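# Pour hazelnuts from small bowl into glass jar

## Task

Move all the hazelnuts out of the small bowl and into the open glass jar (pouring is allowed), then set the bowl back down resting on the table itself, either way up; the jar has to finish upright and resting on the table. It counts as a failure if the bowl or jar is released or falls while nothing lies within a few millimetres beneath it, and anything held in place only by the robot at the end does not count. Finish by releasing everything and moving the hand away.

## Robot and tools

Robot: one arm with six joints ending in a five-finger right hand. All coordinates in results are in the scene frame: origin on the table top under the arm base, +z up, +y to the left when facing +x. The base may be tilted relative to the table, and printed positions get less accurate at long reach.

Hand point: a point fixed to the palm, 0.05 m in front of it, where an index pad would meet the thumb tip. Its own axes: +z along the straight fingers (fingers extend 0.06-0.07 m past it), +y out of the palm, +x across the palm toward the little finger. Across the palm the hand extends 0.08 m on the little-finger side; on the thumb side 0.02 m if the thumb is turned fully in front, otherwise up to 0.09 m. A bracket on the little-finger side of the wrist stands 0.03 m further out along +y than the point and 0.11 m across; it can collide.

Row format (used by execute_actions and move): 14 numbers, each in [-1, 1]: dx, dy, dz, rx, ry, rz, little, ring, middle, index, thumb_bend, thumb_turn, force_limit, speed. The first six are an offset, not a pose: a target displacement of the hand point from its measured pose at the start of the action (for the first action in a call, the last pose reported in this scene), expressed in the hand point's own axes. A value of 1.0 equals 0.6 m or 180 degrees; rx, ry, rz form a single rotation vector. Every row in an action is measured from that same start pose, not from the preceding row. Finger numbers are absolute targets: -1 straight/open, +1 fully curled; thumb_bend -1 straight to +1 bent; thumb_turn -1 beside the palm to +1 opposite the fingers. A pinch is roughly index +0.22, thumb_bend +0.75, thumb_turn +0.57. force_limit maps linearly from about 0 N (-1) to 10 N (+1) at the fingertip (15 N for the two thumb motors) and only stops closing motion. speed maps from near zero (-1) to full (+1); full travel at full speed takes 0.6 s. Use speed -0.9 or below for gentle grips, since fast fingers overshoot the limit.

execute_actions(actions): a list of actions; each action is a table of up to 15 rows, one per 1/30 s step, the last row held for any remaining steps (each action is 0.5 s). An empty list just returns state and images. Per step, the commanded pose is clipped to within 100 mm and 16 degrees of the measured pose, so far targets need several actions. Arm motion lags commands by about 0.17 s.

move(target, speed, stop_force, blocking): target is one 14-number row, offsets taken from the pose in the latest result showing one. The hand point follows a straight path at up to speed m/s (0.002-0.5, default 0.25; rotation up to twice that in rad/s), lasting 0.5-10 s. It does not avoid obstacles and can overshoot speed near full reach. The arm is stiff: aiming even slightly past a firm contact can cause a fault. stop_force (9-40 N, only after 0.2 s of scene time) ends the path when the wrist sensor feels that much extra push along the line to target; use it only with very slow, non-rotating moves, and omit it when backing off something. blocking=false returns after 0.5 s; check with wait(0); it cannot be combined with stop_force, and other motion commands are refused until the move has ended. The result adds a move: line: done, contact, held, off_target, moving or fault, plus limits such as paced (pose clipped) or held (steps blocked).

wait(seconds 0-10): lets time pass holding the last command. stop(): brakes a running move. zoom_image(camera cam_low or cam_wrist, region [x0,y0,x1,y1], max 504x504 px) gives a closer look. show_instructions() shows the reference image. finished_scene(scene) ends the scene irreversibly and reports success.

Results: end_effector_position (m), end_effector_quat_wxyz, velocities, joint positions and torques (noisy, offset), Wrist force/torque along the hand point axes (noise up to 2.4 N, offset within 4 N, saturates near 50 N; may read no reading at start). hand_measured, hand_stopped_by (moving, target, force, stalled, fault) and hand_load_n list the six motors in row order; a lost grip shows as loads near 0. Hand target is the pose the controller currently drives toward. A pose unreachable line means the clearance check altered the command. Cameras: cam_low 896x504, cam_wrist 504x504.

Gripping: turn the thumb in front before reaching; a full-hand wrap suits objects 0.035-0.08 m across, sitting on the wrist side of the point. Motors start only on a target change of 0.01 or more, then lock at target or force limit; resend the same numbers to keep a grip.

Avoid: contact torque at load limits (wrist joints 24.9 N m, others 133) or 150 N outside force, which stops the arm 10 s; long holds that overheat motors (warning at 70 °C, stop at 85 °C); hard hits, fast contacts, drops, knocking anything off the table, releasing the bowl or jar in midair. Objects may occasionally get nudged.

Each tool is called after "Emit:" by a JSON object that holds its "api" and its "payload", one argument or row to a line.

Reference images:

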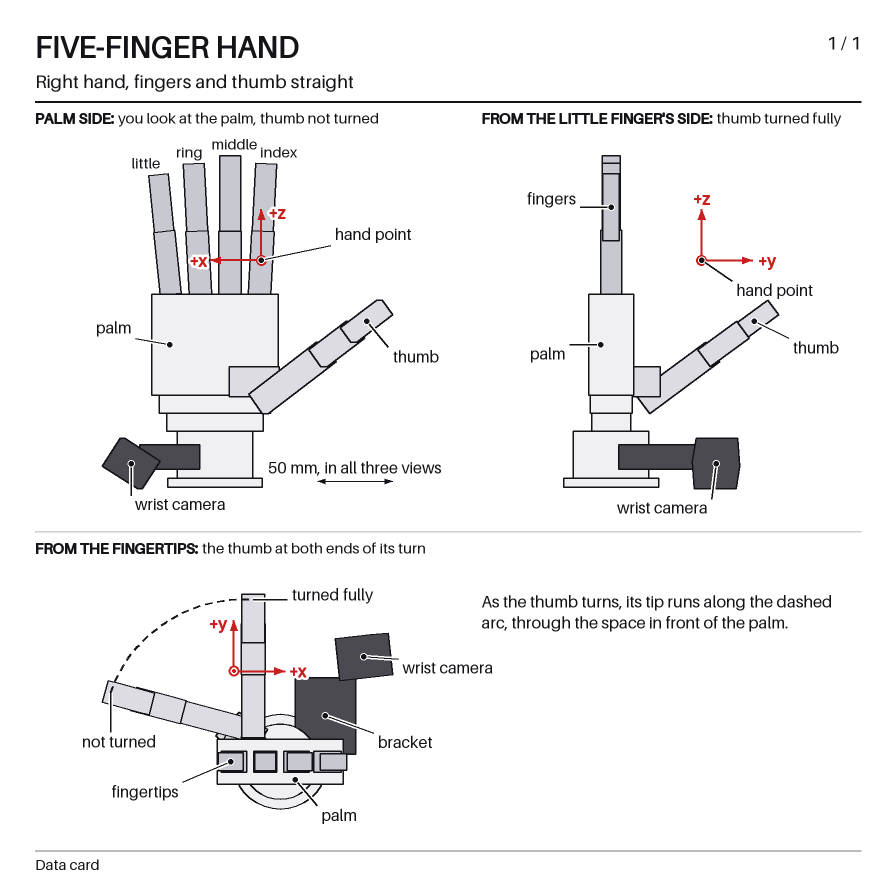

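## Session

Emit:
{"api": "execute_actions", "payload": {
  "actions": []
}}

Scene clock: 0.00 s.
end_effector_position=(+0.3055, -0.1263, +0.1378) hand_measured=(-1.000, -1.000, -1.000, -1.000, -1.000, -1.000) hand_load_n=(+0.0, +0.0, +0.0, +0.0, +0.0, +0.0) hand_stopped_by=(target, target, target, target, target, target) hand_force_limit=0.00 hand_speed=-0.80 end_effector_quat_wxyz=(+0.061, -0.504, +0.830, -0.232) end_effector_velocity=(+0.000, +0.000, -0.000) end_effector_angular_velocity=(-0.000, -0.001, -0.000)
Joint positions: [-0.964 -0.709  2.24  -0.216  1.297 -3.466]
Joint velocities: [ 0.    -0.     0.001 -0.001 -0.     0.001]
Joint torques (N m, as the arm reports them, + toward a larger angle): no reading
Motor temperatures (°C, as the motors report them): [24 25 25 32 34 37]
Wrist force (N, on the end effector, along its own x y z axes, offset not removed): no reading
Wrist torque (N m, same axes, about the end effector's origin, offset not removed): no reading
Hand target: +0.306, -0.126, +0.138; +0.061, -0.504, +0.830, -0.232

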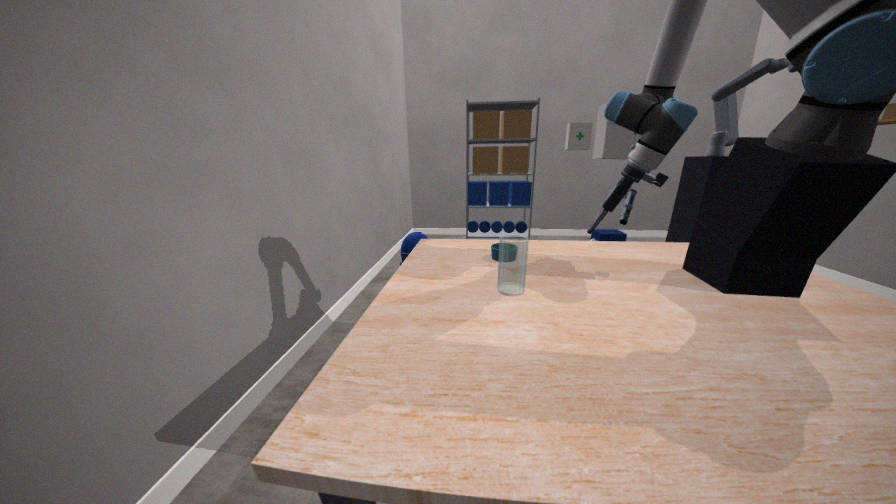

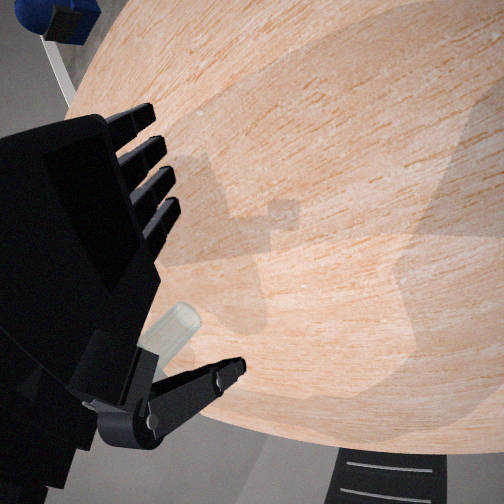

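Emit:
{"api": "zoom_image", "payload": {
  "camera": "cam_low",
  "region": [420, 200, 620, 312]
}}

Emit:
{"api": "move", "payload": {
  "target": [0,0,-0.2,0,0,0.6,-1,-1,-1,-1,-1,-1,0,0],
  "speed": 0.4
}}

Region (420, 200, 620, 312) of cam_low's 896x504 image, scaled by 2.520, with more detail than that image has; it fills the top 282 rows of this view, and the rest is white.

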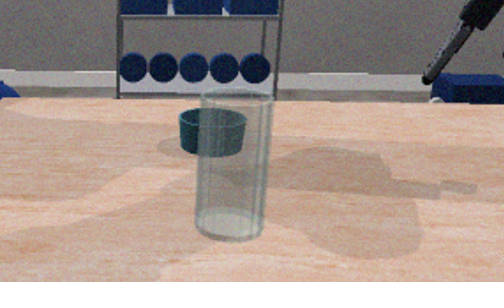

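Scene clock: 3.00 s.
end_effector_position=(+0.2756, -0.0965, +0.2186) hand_measured=(-1.000, -1.000, -1.000, -1.000, -1.000, -1.000) hand_load_n=(+0.0, +0.0, +0.0, +0.0, +0.0, +0.0) hand_stopped_by=(target, target, target, target, target, target) hand_force_limit=0.00 hand_speed=0.00 end_effector_quat_wxyz=(+0.196, +0.167, +0.957, -0.132) end_effector_velocity=(+0.000, -0.001, -0.000) end_effector_angular_velocity=(-0.001, -0.001, -0.000)
Joint positions: [-1.555 -0.771  2.607 -0.315  1.205 -2.648]
Joint velocities: [ 0.    -0.    -0.001 -0.001 -0.     0.001]
Joint torques (N m, as the arm reports them, + toward a larger angle): [  4.44 -25.13 -11.64   3.43  -1.02  -2.36]
Motor temperatures (°C, as the motors report them): [24 25 25 32 34 37]
Wrist force (N, on the end effector, along its own x y z axes, offset not removed): [-1.8 -2.4 -0.6]
Wrist torque (N m, same axes, about the end effector's origin, offset not removed): [-0.31 0.31 -0.22]
Hand target: +0.276, -0.097, +0.219; +0.196, +0.167, +0.957, -0.132
Off the commanded pose: 0.029 m, 26 deg; orientation clipped at the last step of the last action.
move: held; limits=paced,held; held on 21 of 82 steps, including the last
pose unreachable: on one or more control steps of this call, first in action 0 (counted from 0), an arm could not follow its commanded pose, so it was not sent that pose on those steps. On the call's last step it was still not sent that pose. It may still have moved: this result reports where it is.
cause: the commanded pose would bring two parts of the arm too close to each other (joints 3 (elbow) to 5 (wrist 2) lie between them).

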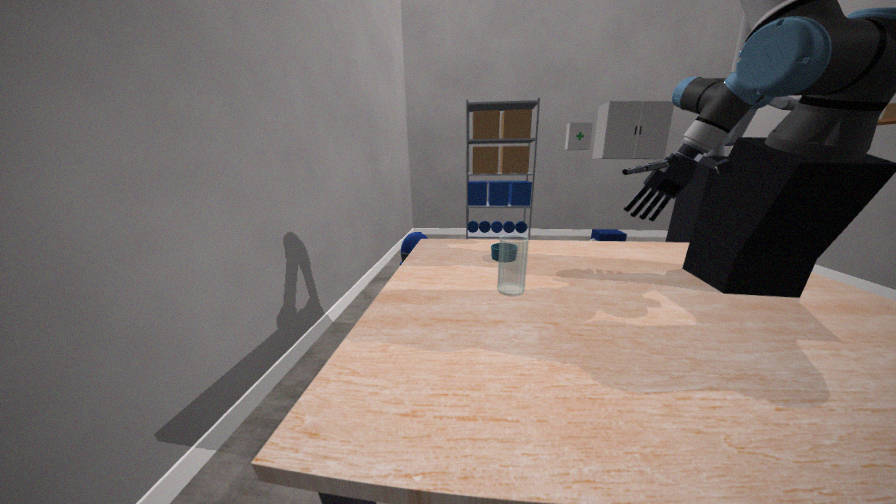

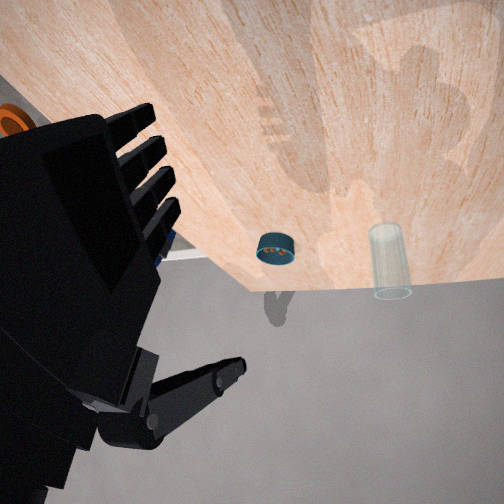

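Emit:
{"api": "move", "payload": {
  "target": [-0.308,0.083,-0.022,-0.085,0.127,-0.108,-1,-1,-1,-1,-1,-1,0,0],
  "speed": 0.3
}}

Scene clock: 9.60 s.
end_effector_position=(+0.4491, -0.0962, +0.2986) hand_measured=(-1.000, -1.000, -1.000, -1.000, -1.000, -1.000) hand_load_n=(+0.0, +0.0, +0.0, +0.0, +0.0, +0.0) hand_stopped_by=(target, target, target, target, target, target) hand_force_limit=0.00 hand_speed=0.00 end_effector_quat_wxyz=(+0.008, +0.001, +1.000, -0.005) end_effector_velocity=(+0.008, -0.001, +0.000) end_effector_angular_velocity=(+0.052, +0.141, +0.033)
Joint positions: [-0.839 -0.761  1.7    0.825  1.312 -2.367]
Joint velocities: [ 0.046  0.092 -0.154  0.19   0.055 -0.022]
Joint torques (N m, as the arm reports them, + toward a larger angle): [ -3.8  -27.84 -23.43   4.48   1.47  -1.92]
Motor temperatures (°C, as the motors report them): [24 25 25 32 34 37]
Wrist force (N, on the end effector, along its own x y z axes, offset not removed): [0.8 0.8 1.6]
Wrist torque (N m, same axes, about the end effector's origin, offset not removed): [-0.05 -0.23 0.04]
Hand target: +0.450, -0.096, +0.299; -0.000, -0.001, +1.000, -0.001
Off the commanded pose: 0.001 m, 1 deg.
move: moving (no rest 5 s after the path's end); limits=paced

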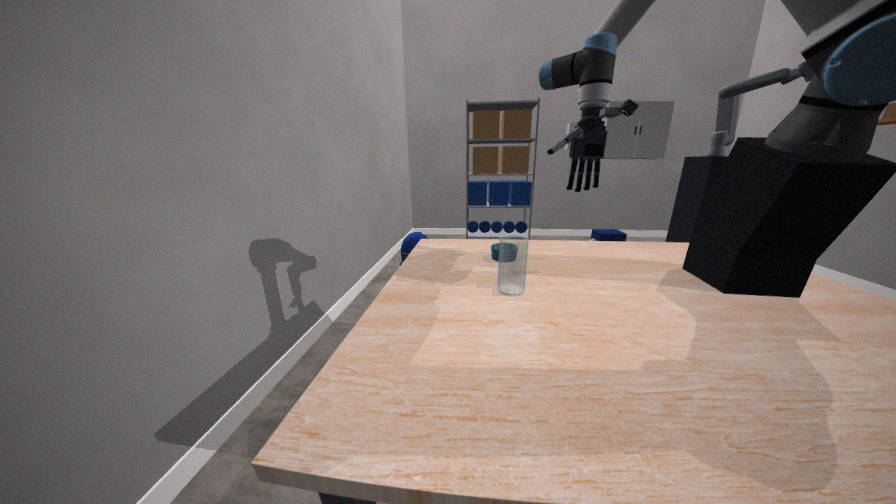

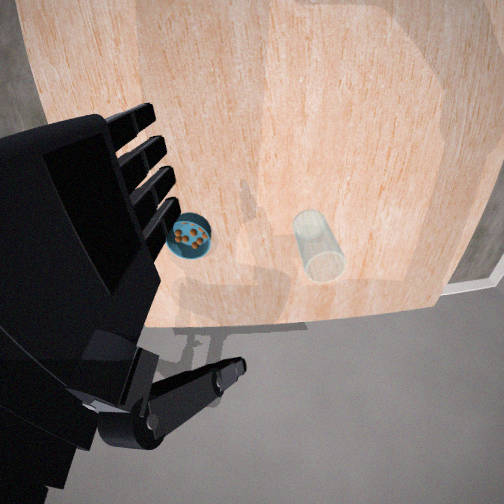

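Emit:
{"api": "move", "payload": {
  "target": [-0.25,-0.157,0.23,0.281,-0.281,-0.441,-1,-0.5,-0.5,-0.5,-1,1,0,0],
  "speed": 0.2
}}

Scene clock: 15.37 s.
end_effector_position=(+0.6013, -0.1919, +0.1641) hand_measured=(-1.000, -0.500, -0.500, -0.500, -1.000, +1.000) hand_load_n=(+0.0, +0.0, +0.0, +0.0, +0.0, +0.0) hand_stopped_by=(target, target, target, target, target, target) hand_force_limit=0.00 hand_speed=0.00 end_effector_quat_wxyz=(-0.382, +0.594, -0.592, +0.388) end_effector_velocity=(+0.001, -0.001, -0.001) end_effector_angular_velocity=(-0.006, -0.007, +0.009)
Joint positions: [-0.838 -0.538  1.81  -0.716  0.748 -3.228]
Joint velocities: [-0.     0.004 -0.002 -0.012 -0.006 -0.001]
Joint torques (N m, as the arm reports them, + toward a larger angle): [-23.6  -30.61 -21.03  -1.86  -1.41  -2.32]
Motor temperatures (°C, as the motors report them): [24 25 25 32 34 37]
Wrist force (N, on the end effector, along its own x y z axes, offset not removed): [0.8 0.0 2.2]
Wrist torque (N m, same axes, about the end effector's origin, offset not removed): [-0.13 -0.16 0.07]
Hand target: +0.601, -0.192, +0.164; -0.382, +0.594, -0.592, +0.389
Off the commanded pose: 0.000 m, 0 deg.
move: done

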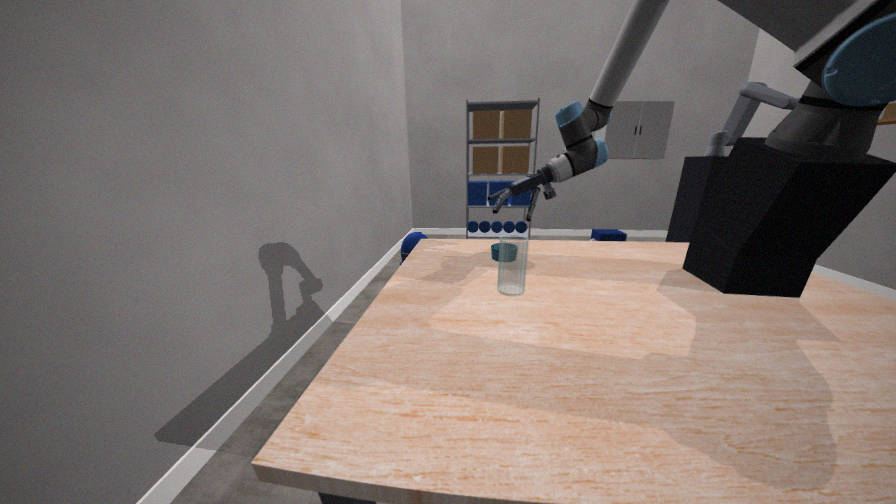

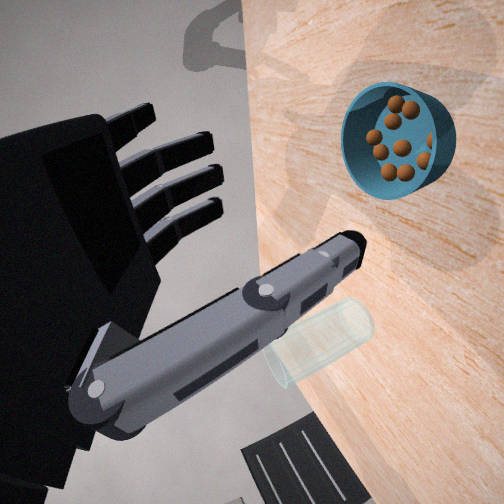

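Emit:
{"api": "move", "payload": {
  "target": [0.033,0.088,0.087,-0.055,0,0,-1,-0.6,-0.6,-0.6,-1,1,0,0],
  "speed": 0.1
}}

Emit:
{"api": "zoom_image", "payload": {
  "camera": "cam_low",
  "region": [440, 180, 600, 300]
}}

Scene clock: 16.93 s.
end_effector_position=(+0.6273, -0.2123, +0.0949) hand_measured=(-1.000, -0.600, -0.600, -0.600, -1.000, +1.000) hand_load_n=(+0.0, +0.0, +0.0, +0.0, +0.0, +0.0) hand_stopped_by=(target, target, target, target, target, target) hand_force_limit=0.00 hand_speed=0.00 end_effector_quat_wxyz=(-0.329, +0.624, -0.624, +0.336) end_effector_velocity=(+0.001, -0.001, -0.002) end_effector_angular_velocity=(+0.000, +0.006, +0.001)
Joint positions: [-0.766 -0.365  1.527 -0.409  0.83  -3.336]
Joint velocities: [ 0.002  0.006 -0.013  0.014  0.002 -0.004]
Joint torques (N m, as the arm reports them, + toward a larger angle): [ -3.96 -37.94 -22.36   1.93   1.55  -2.32]
Motor temperatures (°C, as the motors report them): [24 25 25 32 34 37]
Wrist force (N, on the end effector, along its own x y z axes, offset not removed): [2.1 0.1 0.8]
Wrist torque (N m, same axes, about the end effector's origin, offset not removed): [-0.03 -0.35 0.04]
Hand target: +0.627, -0.212, +0.095; -0.329, +0.625, -0.624, +0.336
Off the commanded pose: 0.000 m, 0 deg.
move: done

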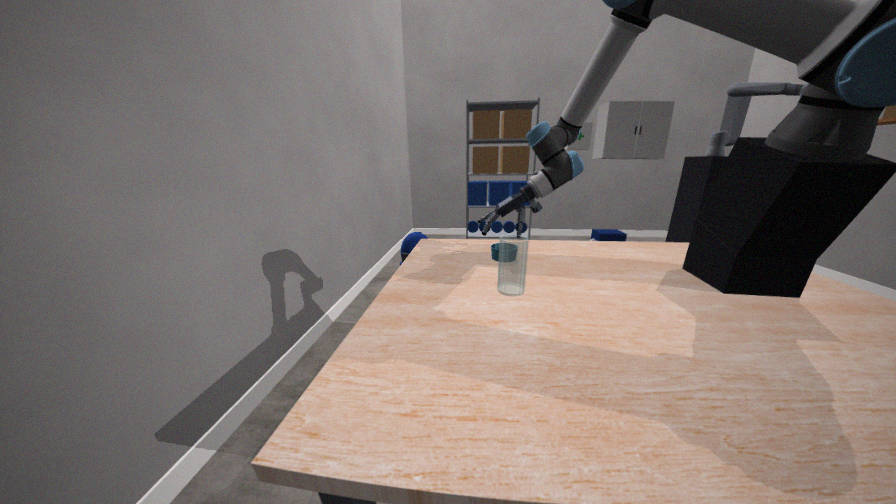

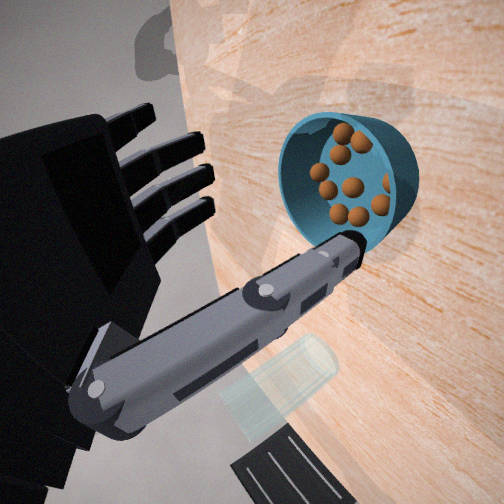

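Region (440, 180, 600, 300) of cam_low's 896x504 image, scaled by 3.150, with more detail than that image has; it fills the top 378 rows of this view, and the rest is white.

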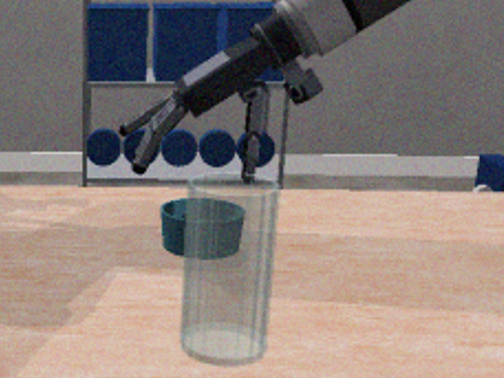

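Emit:
{"api": "move", "payload": {
  "target": [0.025,0.055,0.022,0,0,0,-1,-0.6,-0.6,-0.6,-1,1,0,0],
  "speed": 0.05
}}

Emit:
{"api": "zoom_image", "payload": {
  "camera": "cam_low",
  "region": [440, 180, 600, 300]
}}

Scene clock: 18.23 s.
end_effector_position=(+0.6198, -0.2275, +0.0604) hand_measured=(-1.000, -0.600, -0.600, -0.600, -1.000, +1.000) hand_load_n=(+0.0, +0.0, +0.0, +0.0, +0.0, +0.0) hand_stopped_by=(target, target, target, target, target, target) hand_force_limit=0.00 hand_speed=0.00 end_effector_quat_wxyz=(-0.329, +0.624, -0.624, +0.336) end_effector_velocity=(-0.000, -0.001, -0.001) end_effector_angular_velocity=(-0.001, -0.001, -0.000)
Joint positions: [-0.779 -0.284  1.488 -0.441  0.82  -3.349]
Joint velocities: [-0.001  0.003 -0.002 -0.001 -0.    -0.001]
Joint torques (N m, as the arm reports them, + toward a larger angle): [-25.05 -36.14 -22.3   -1.07  -1.63  -2.26]
Motor temperatures (°C, as the motors report them): [24 25 25 32 34 37]
Wrist force (N, on the end effector, along its own x y z axes, offset not removed): [0.1 -0.1 0.8]
Wrist torque (N m, same axes, about the end effector's origin, offset not removed): [-0.10 -0.07 0.03]
Hand target: +0.620, -0.228, +0.060; -0.329, +0.624, -0.624, +0.336
Off the commanded pose: 0.000 m, 0 deg.
move: done

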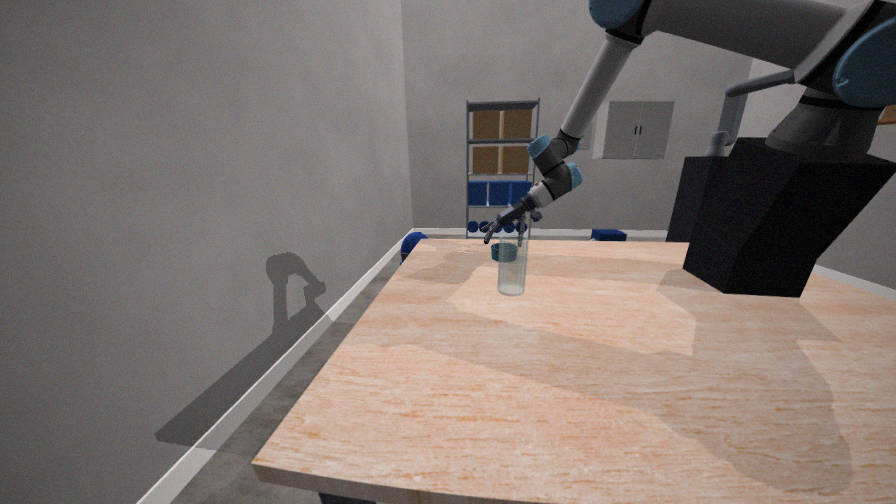

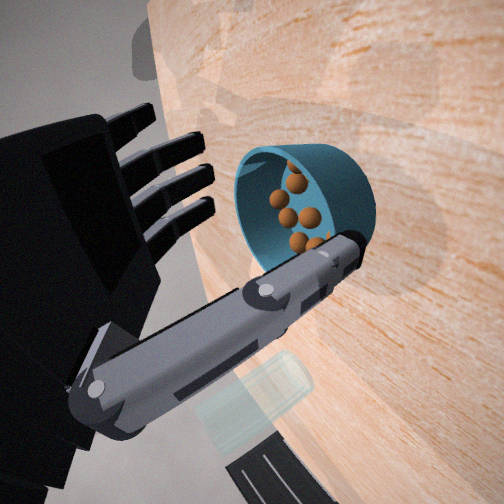

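Region (440, 180, 600, 300) of cam_low's 896x504 image, scaled by 3.150, with more detail than that image has; it fills the top 378 rows of this view, and the rest is white.

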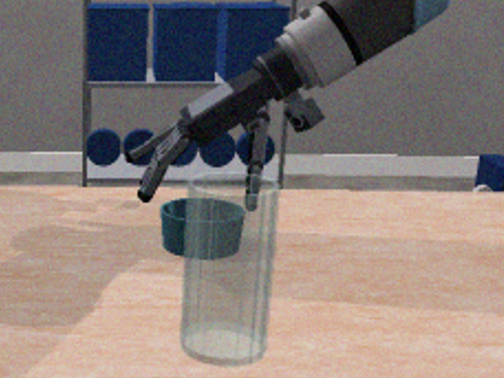

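Emit:
{"api": "move", "payload": {
  "target": [0,0.037,0.026,-0.03,0,0,-1,-0.6,-0.6,-0.6,-1,1,0,0],
  "speed": 0.04
}}

Emit:
{"api": "move", "payload": {
  "target": [0,0,0,0,0,0,-1,0.4,0.4,0.4,0.2,1,0.1,-0.85]
}}

Emit:
{"api": "zoom_image", "payload": {
  "camera": "cam_low",
  "region": [440, 180, 600, 300]
}}

Scene clock: 22.80 s.
end_effector_position=(+0.6203, -0.2277, +0.0335) hand_measured=(-1.000, -0.600, -0.600, -0.600, -1.000, +1.000) hand_load_n=(+0.0, +0.0, +0.0, +0.0, +0.0, +0.0) hand_stopped_by=(target, target, target, target, target, target) hand_force_limit=0.00 hand_speed=0.00 end_effector_quat_wxyz=(-0.300, +0.639, -0.639, +0.307) end_effector_velocity=(+0.000, +0.000, -0.002) end_effector_angular_velocity=(+0.000, +0.009, +0.001)
Joint positions: [-0.748 -0.224  1.38  -0.291  0.863 -3.4  ]
Joint velocities: [ 0.003  0.006 -0.012  0.015  0.003 -0.005]
Joint torques (N m, as the arm reports them, + toward a larger angle): [ -5.18 -38.21 -21.99   2.54   1.    -2.11]
Motor temperatures (°C, as the motors report them): [24 25 25 32 34 37]
Wrist force (N, on the end effector, along its own x y z axes, offset not removed): [0.6 0.2 1.4]
Wrist torque (N m, same axes, about the end effector's origin, offset not removed): [-0.14 -0.20 0.02]
Hand target: +0.620, -0.228, +0.033; -0.299, +0.639, -0.639, +0.306
Off the commanded pose: 0.000 m, 0 deg.
move: done

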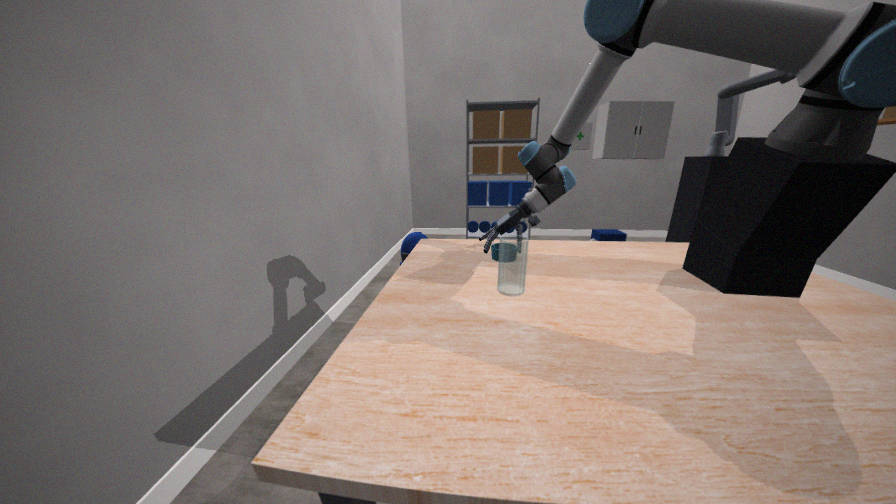

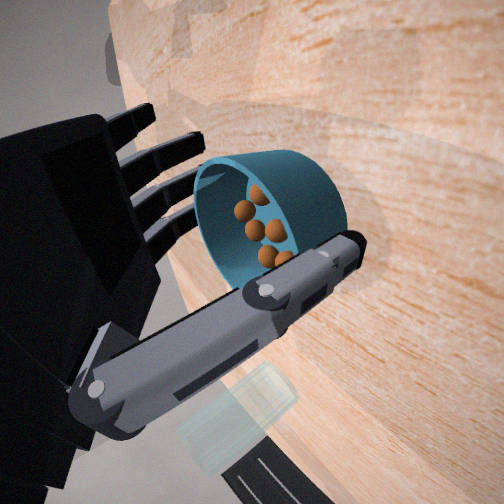

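Scene clock: 24.97 s.
end_effector_position=(+0.6203, -0.2277, +0.0335) hand_measured=(-1.000, -0.128, -0.428, -0.486, -0.896, +1.000) hand_load_n=(+0.0, +4.5, +4.0, +3.0, +9.0, +2.0) hand_stopped_by=(target, force, force, force, force, target) hand_force_limit=0.10 hand_speed=-0.85 end_effector_quat_wxyz=(-0.300, +0.639, -0.639, +0.307) end_effector_velocity=(-0.001, +0.001, -0.001) end_effector_angular_velocity=(+0.001, +0.002, -0.001)
Joint positions: [-0.748 -0.224  1.38  -0.291  0.863 -3.4  ]
Joint velocities: [0.    0.001 0.    0.001 0.    0.   ]
Joint torques (N m, as the arm reports them, + toward a larger angle): [-21.65 -31.74   2.25   2.5   -0.39   1.99]
Motor temperatures (°C, as the motors report them): [24 25 25 32 34 37]
Wrist force (N, on the end effector, along its own x y z axes, offset not removed): [3.6 -9.5 -6.4]
Wrist torque (N m, same axes, about the end effector's origin, offset not removed): [-0.25 -0.17 0.00]
Hand target: +0.620, -0.228, +0.033; -0.300, +0.639, -0.639, +0.307
Off the commanded pose: 0.000 m, 0 deg.
move: done

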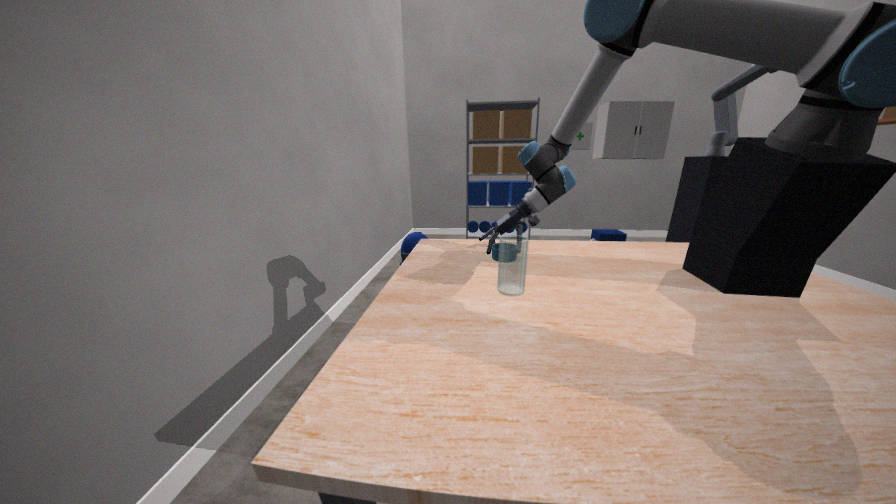

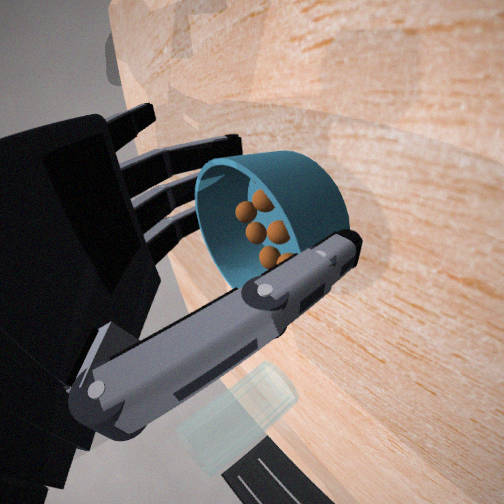

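Region (440, 180, 600, 300) of cam_low's 896x504 image, scaled by 3.150, with more detail than that image has; it fills the top 378 rows of this view, and the rest is white.

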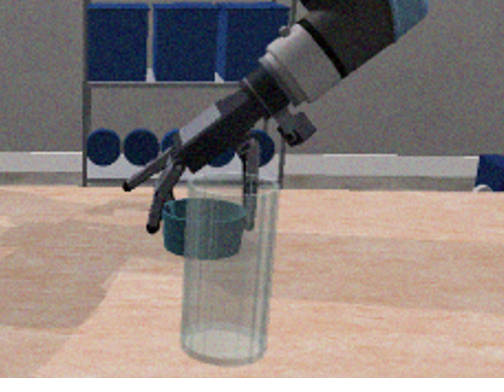

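Emit:
{"api": "move", "payload": {
  "target": [0,0,0,0,0,0,-1,-0.8,-0.8,-0.8,-1,1,0.1,0]
}}

Emit:
{"api": "move", "payload": {
  "target": [0,-0.077,-0.064,0,0,0,-1,-0.8,-0.8,-0.8,-1,1,0.1,0],
  "speed": 0.1
}}

Emit:
{"api": "move", "payload": {
  "target": [-0.005,0.045,-0.054,0.1,0,0,1,1,-0.05,-0.05,0.4,0.7,0.1,0],
  "speed": 0.1
}}

Emit:
{"api": "zoom_image", "payload": {
  "camera": "cam_low",
  "region": [440, 180, 600, 300]
}}

Scene clock: 26.03 s.
end_effector_position=(+0.6203, -0.2277, +0.0335) hand_measured=(-1.000, -0.800, -0.800, -0.800, -1.000, +1.000) hand_load_n=(+0.0, +0.0, +0.0, +0.0, +0.0, -0.5) hand_stopped_by=(target, target, target, target, target, target) hand_force_limit=0.10 hand_speed=0.00 end_effector_quat_wxyz=(-0.300, +0.639, -0.639, +0.306) end_effector_velocity=(-0.000, +0.001, -0.001) end_effector_angular_velocity=(+0.001, +0.001, +0.001)
Joint positions: [-0.748 -0.224  1.38  -0.291  0.863 -3.4  ]
Joint velocities: [ 0.001  0.001 -0.     0.001 -0.    -0.   ]
Joint torques (N m, as the arm reports them, + toward a larger angle): [-19.23 -38.74  -0.54   1.28  -0.33   1.86]
Motor temperatures (°C, as the motors report them): [24 25 25 32 34 37]
Wrist force (N, on the end effector, along its own x y z axes, offset not removed): [1.1 -7.9 -5.9]
Wrist torque (N m, same axes, about the end effector's origin, offset not removed): [-0.66 -0.19 0.07]
Hand target: +0.620, -0.228, +0.033; -0.300, +0.639, -0.639, +0.307
Off the commanded pose: 0.000 m, 0 deg.
move: done

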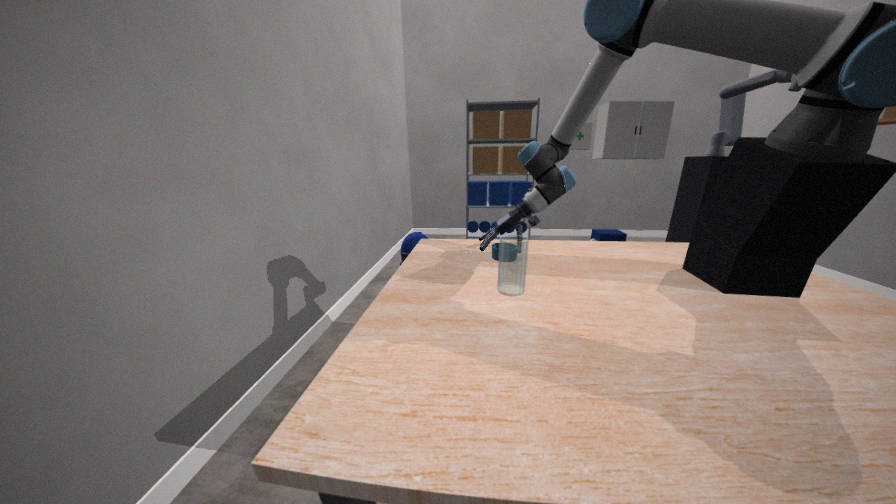

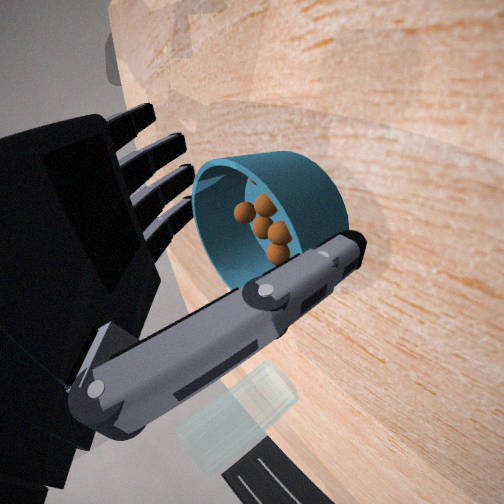

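Scene clock: 27.13 s.
end_effector_position=(+0.6198, -0.2272, +0.0934) hand_measured=(-1.000, -0.800, -0.800, -0.800, -1.000, +1.000) hand_load_n=(+0.0, +0.0, +0.0, +0.0, +0.0, +0.0) hand_stopped_by=(target, target, target, target, target, target) hand_force_limit=0.10 hand_speed=0.00 end_effector_quat_wxyz=(-0.300, +0.639, -0.639, +0.306) end_effector_velocity=(+0.000, -0.000, +0.002) end_effector_angular_velocity=(-0.002, -0.001, +0.001)
Joint positions: [-0.78  -0.335  1.433 -0.212  0.842 -3.432]
Joint velocities: [-0.001 -0.003  0.001  0.002 -0.001 -0.002]
Joint torques (N m, as the arm reports them, + toward a larger angle): [-25.86 -52.05  -1.23   2.41  -1.67  -2.16]
Motor temperatures (°C, as the motors report them): [24 25 25 32 34 37]
Wrist force (N, on the end effector, along its own x y z axes, offset not removed): [0.5 -0.4 0.7]
Wrist torque (N m, same axes, about the end effector's origin, offset not removed): [-0.17 -0.16 0.02]
Hand target: +0.620, -0.227, +0.094; -0.300, +0.639, -0.639, +0.306
Off the commanded pose: 0.000 m, 0 deg.
move: done

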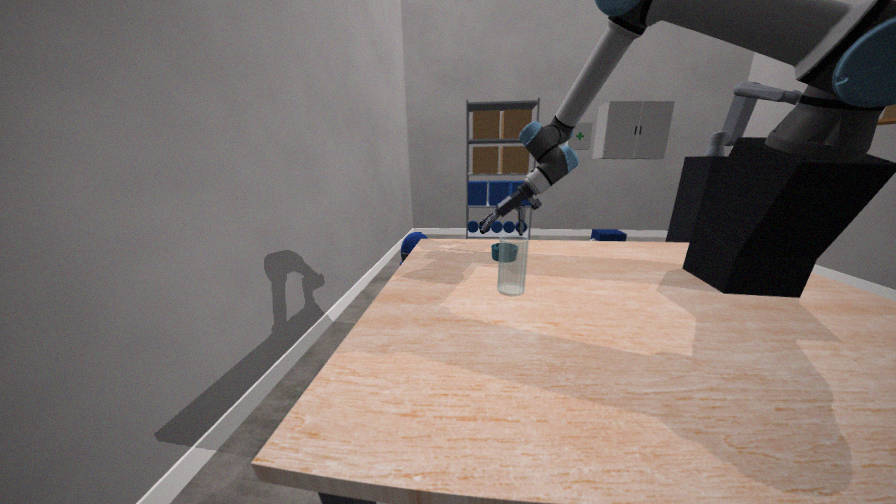

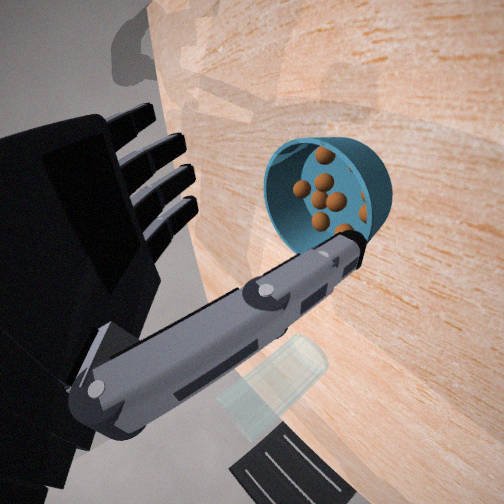

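Scene clock: 29.10 s.
end_effector_position=(+0.5778, -0.2240, +0.0930) hand_measured=(+1.000, +1.000, -0.050, -0.050, +0.400, +0.700) hand_load_n=(+0.0, +0.0, +0.0, +0.0, +0.0, +0.0) hand_stopped_by=(target, target, target, target, target, target) hand_force_limit=0.10 hand_speed=0.00 end_effector_quat_wxyz=(-0.396, +0.585, -0.583, +0.402) end_effector_velocity=(-0.001, -0.000, +0.000) end_effector_angular_velocity=(-0.001, -0.015, -0.001)
Joint positions: [-0.893 -0.349  1.782 -0.915  0.696 -3.218]
Joint velocities: [-0.003  0.003  0.011 -0.036 -0.002  0.015]
Joint torques (N m, as the arm reports them, + toward a larger angle): [-23.83 -32.85   3.41  -1.97  -1.41   2.18]
Motor temperatures (°C, as the motors report them): [24 25 25 32 34 37]
Wrist force (N, on the end effector, along its own x y z axes, offset not removed): [1.0 0.6 2.1]
Wrist torque (N m, same axes, about the end effector's origin, offset not removed): [0.01 -0.21 0.10]
Hand target: +0.578, -0.224, +0.093; -0.396, +0.584, -0.583, +0.403
Off the commanded pose: 0.000 m, 0 deg.
move: done

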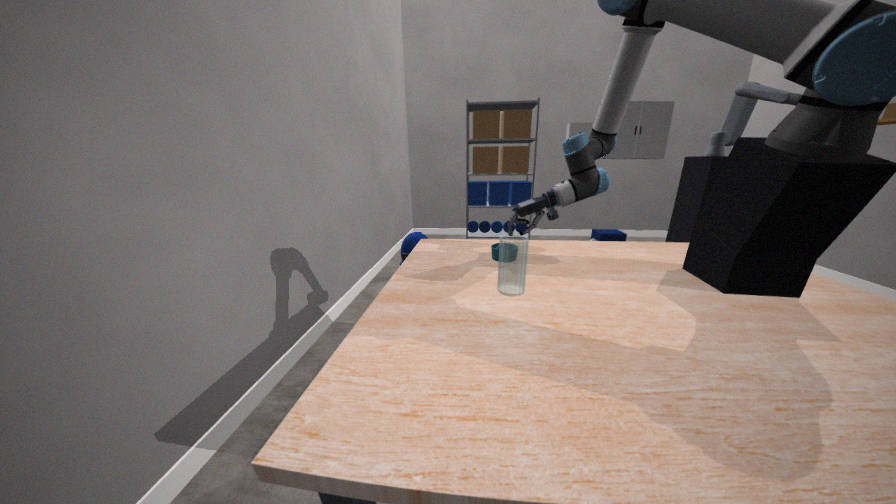

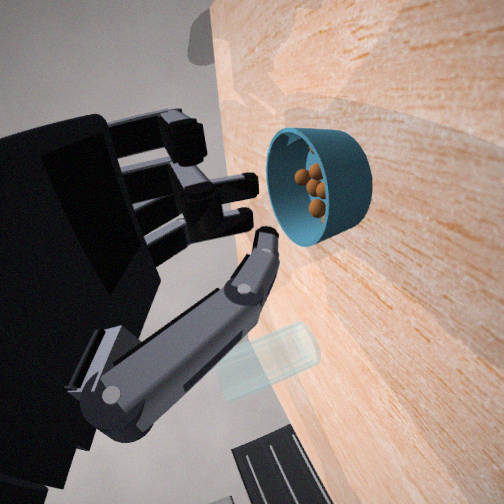

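Region (440, 180, 600, 300) of cam_low's 896x504 image, scaled by 3.150, with more detail than that image has; it fills the top 378 rows of this view, and the rest is white.

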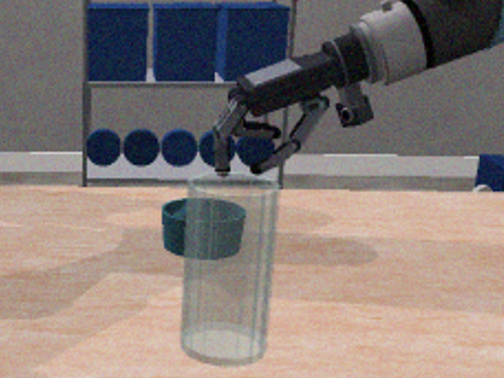

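Emit:
{"api": "move", "payload": {
  "target": [0,0.09,0.036,0,0,0,1,1,-0.05,-0.05,0.4,0.85,0.1,0],
  "speed": 0.05
}}

Emit:
{"api": "move", "payload": {
  "target": [0,0,0,0,0,0,1,1,0.5,0.5,1,0.85,0.3,-0.88]
}}

Emit:
{"api": "zoom_image", "payload": {
  "camera": "cam_low",
  "region": [440, 180, 600, 300]
}}

Scene clock: 30.83 s.
end_effector_position=(+0.5782, -0.2245, +0.0350) hand_measured=(+1.000, +1.000, -0.050, -0.050, +0.400, +0.850) hand_load_n=(+0.0, +0.0, +0.0, +0.0, +0.0, +0.0) hand_stopped_by=(target, target, target, target, target, target) hand_force_limit=0.10 hand_speed=0.00 end_effector_quat_wxyz=(-0.396, +0.585, -0.583, +0.402) end_effector_velocity=(-0.001, +0.000, -0.002) end_effector_angular_velocity=(+0.002, +0.001, -0.001)
Joint positions: [-0.858 -0.223  1.717 -0.996  0.727 -3.191]
Joint velocities: [ 0.001  0.005 -0.001 -0.002  0.001  0.002]
Joint torques (N m, as the arm reports them, + toward a larger angle): [ -3.23 -33.87 -17.16  -1.83   1.08   2.27]
Motor temperatures (°C, as the motors report them): [24 25 25 32 34 37]
Wrist force (N, on the end effector, along its own x y z axes, offset not removed): [-0.5 -0.2 0.3]
Wrist torque (N m, same axes, about the end effector's origin, offset not removed): [-0.13 0.07 0.01]
Hand target: +0.578, -0.225, +0.035; -0.396, +0.585, -0.583, +0.402
Off the commanded pose: 0.000 m, 0 deg.
move: done

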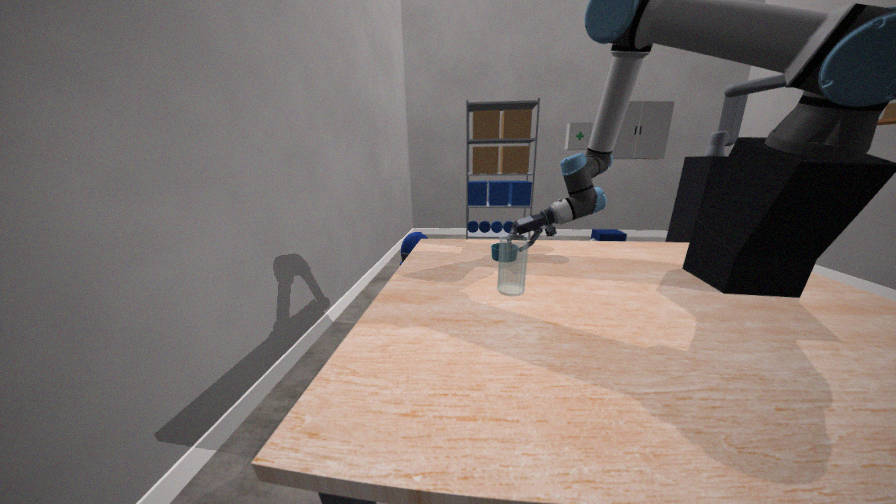

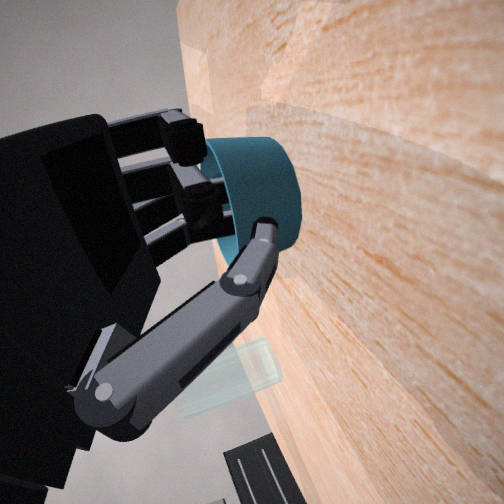

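Scene clock: 32.40 s.
end_effector_position=(+0.5783, -0.2245, +0.0350) hand_measured=(+1.000, +1.000, +0.154, +0.160, +0.542, +0.850) hand_load_n=(+0.0, +0.0, +6.5, +7.5, +9.0, +0.5) hand_stopped_by=(target, target, force, force, force, target) hand_force_limit=0.30 hand_speed=-0.88 end_effector_quat_wxyz=(-0.396, +0.585, -0.583, +0.402) end_effector_velocity=(+0.000, -0.001, +0.000) end_effector_angular_velocity=(-0.001, -0.001, -0.000)
Joint positions: [-0.858 -0.223  1.717 -0.996  0.727 -3.191]
Joint velocities: [-0.001 -0.    -0.001 -0.    -0.     0.   ]
Joint torques (N m, as the arm reports them, + toward a larger angle): [-16.67 -46.58   5.01   1.39  -1.55  -0.21]
Motor temperatures (°C, as the motors report them): [24 25 25 32 34 37]
Wrist force (N, on the end effector, along its own x y z axes, offset not removed): [-0.4 1.1 0.6]
Wrist torque (N m, same axes, about the end effector's origin, offset not removed): [0.30 0.17 0.03]
Hand target: +0.578, -0.225, +0.035; -0.396, +0.585, -0.583, +0.402
Off the commanded pose: 0.000 m, 0 deg.
move: done

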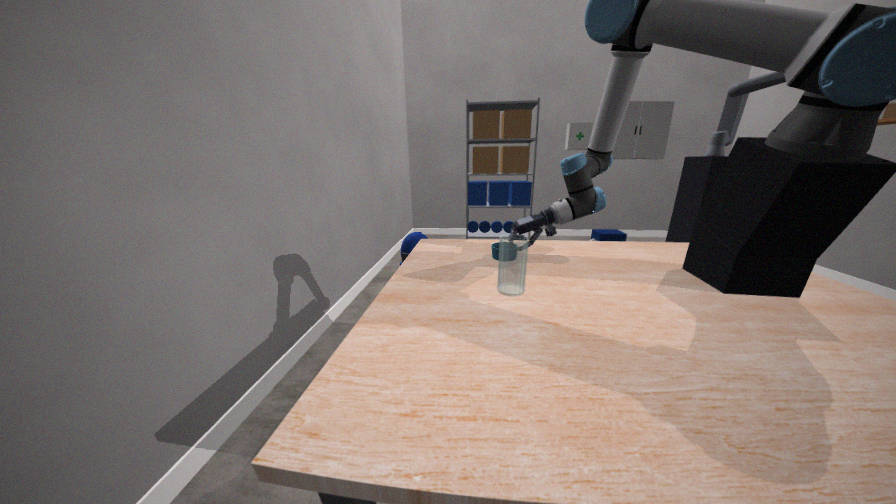

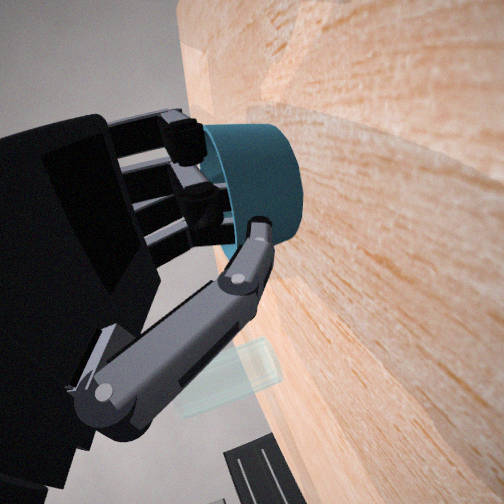

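Region (440, 180, 600, 300) of cam_low's 896x504 image, scaled by 3.150, with more detail than that image has; it fills the top 378 rows of this view, and the rest is white.

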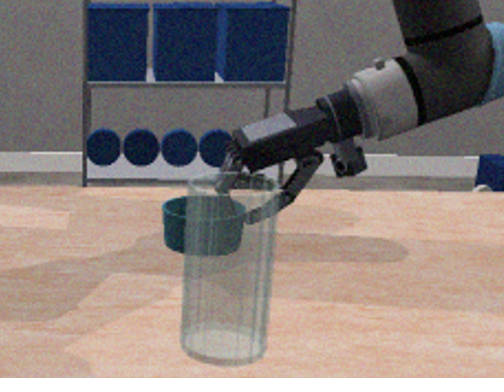

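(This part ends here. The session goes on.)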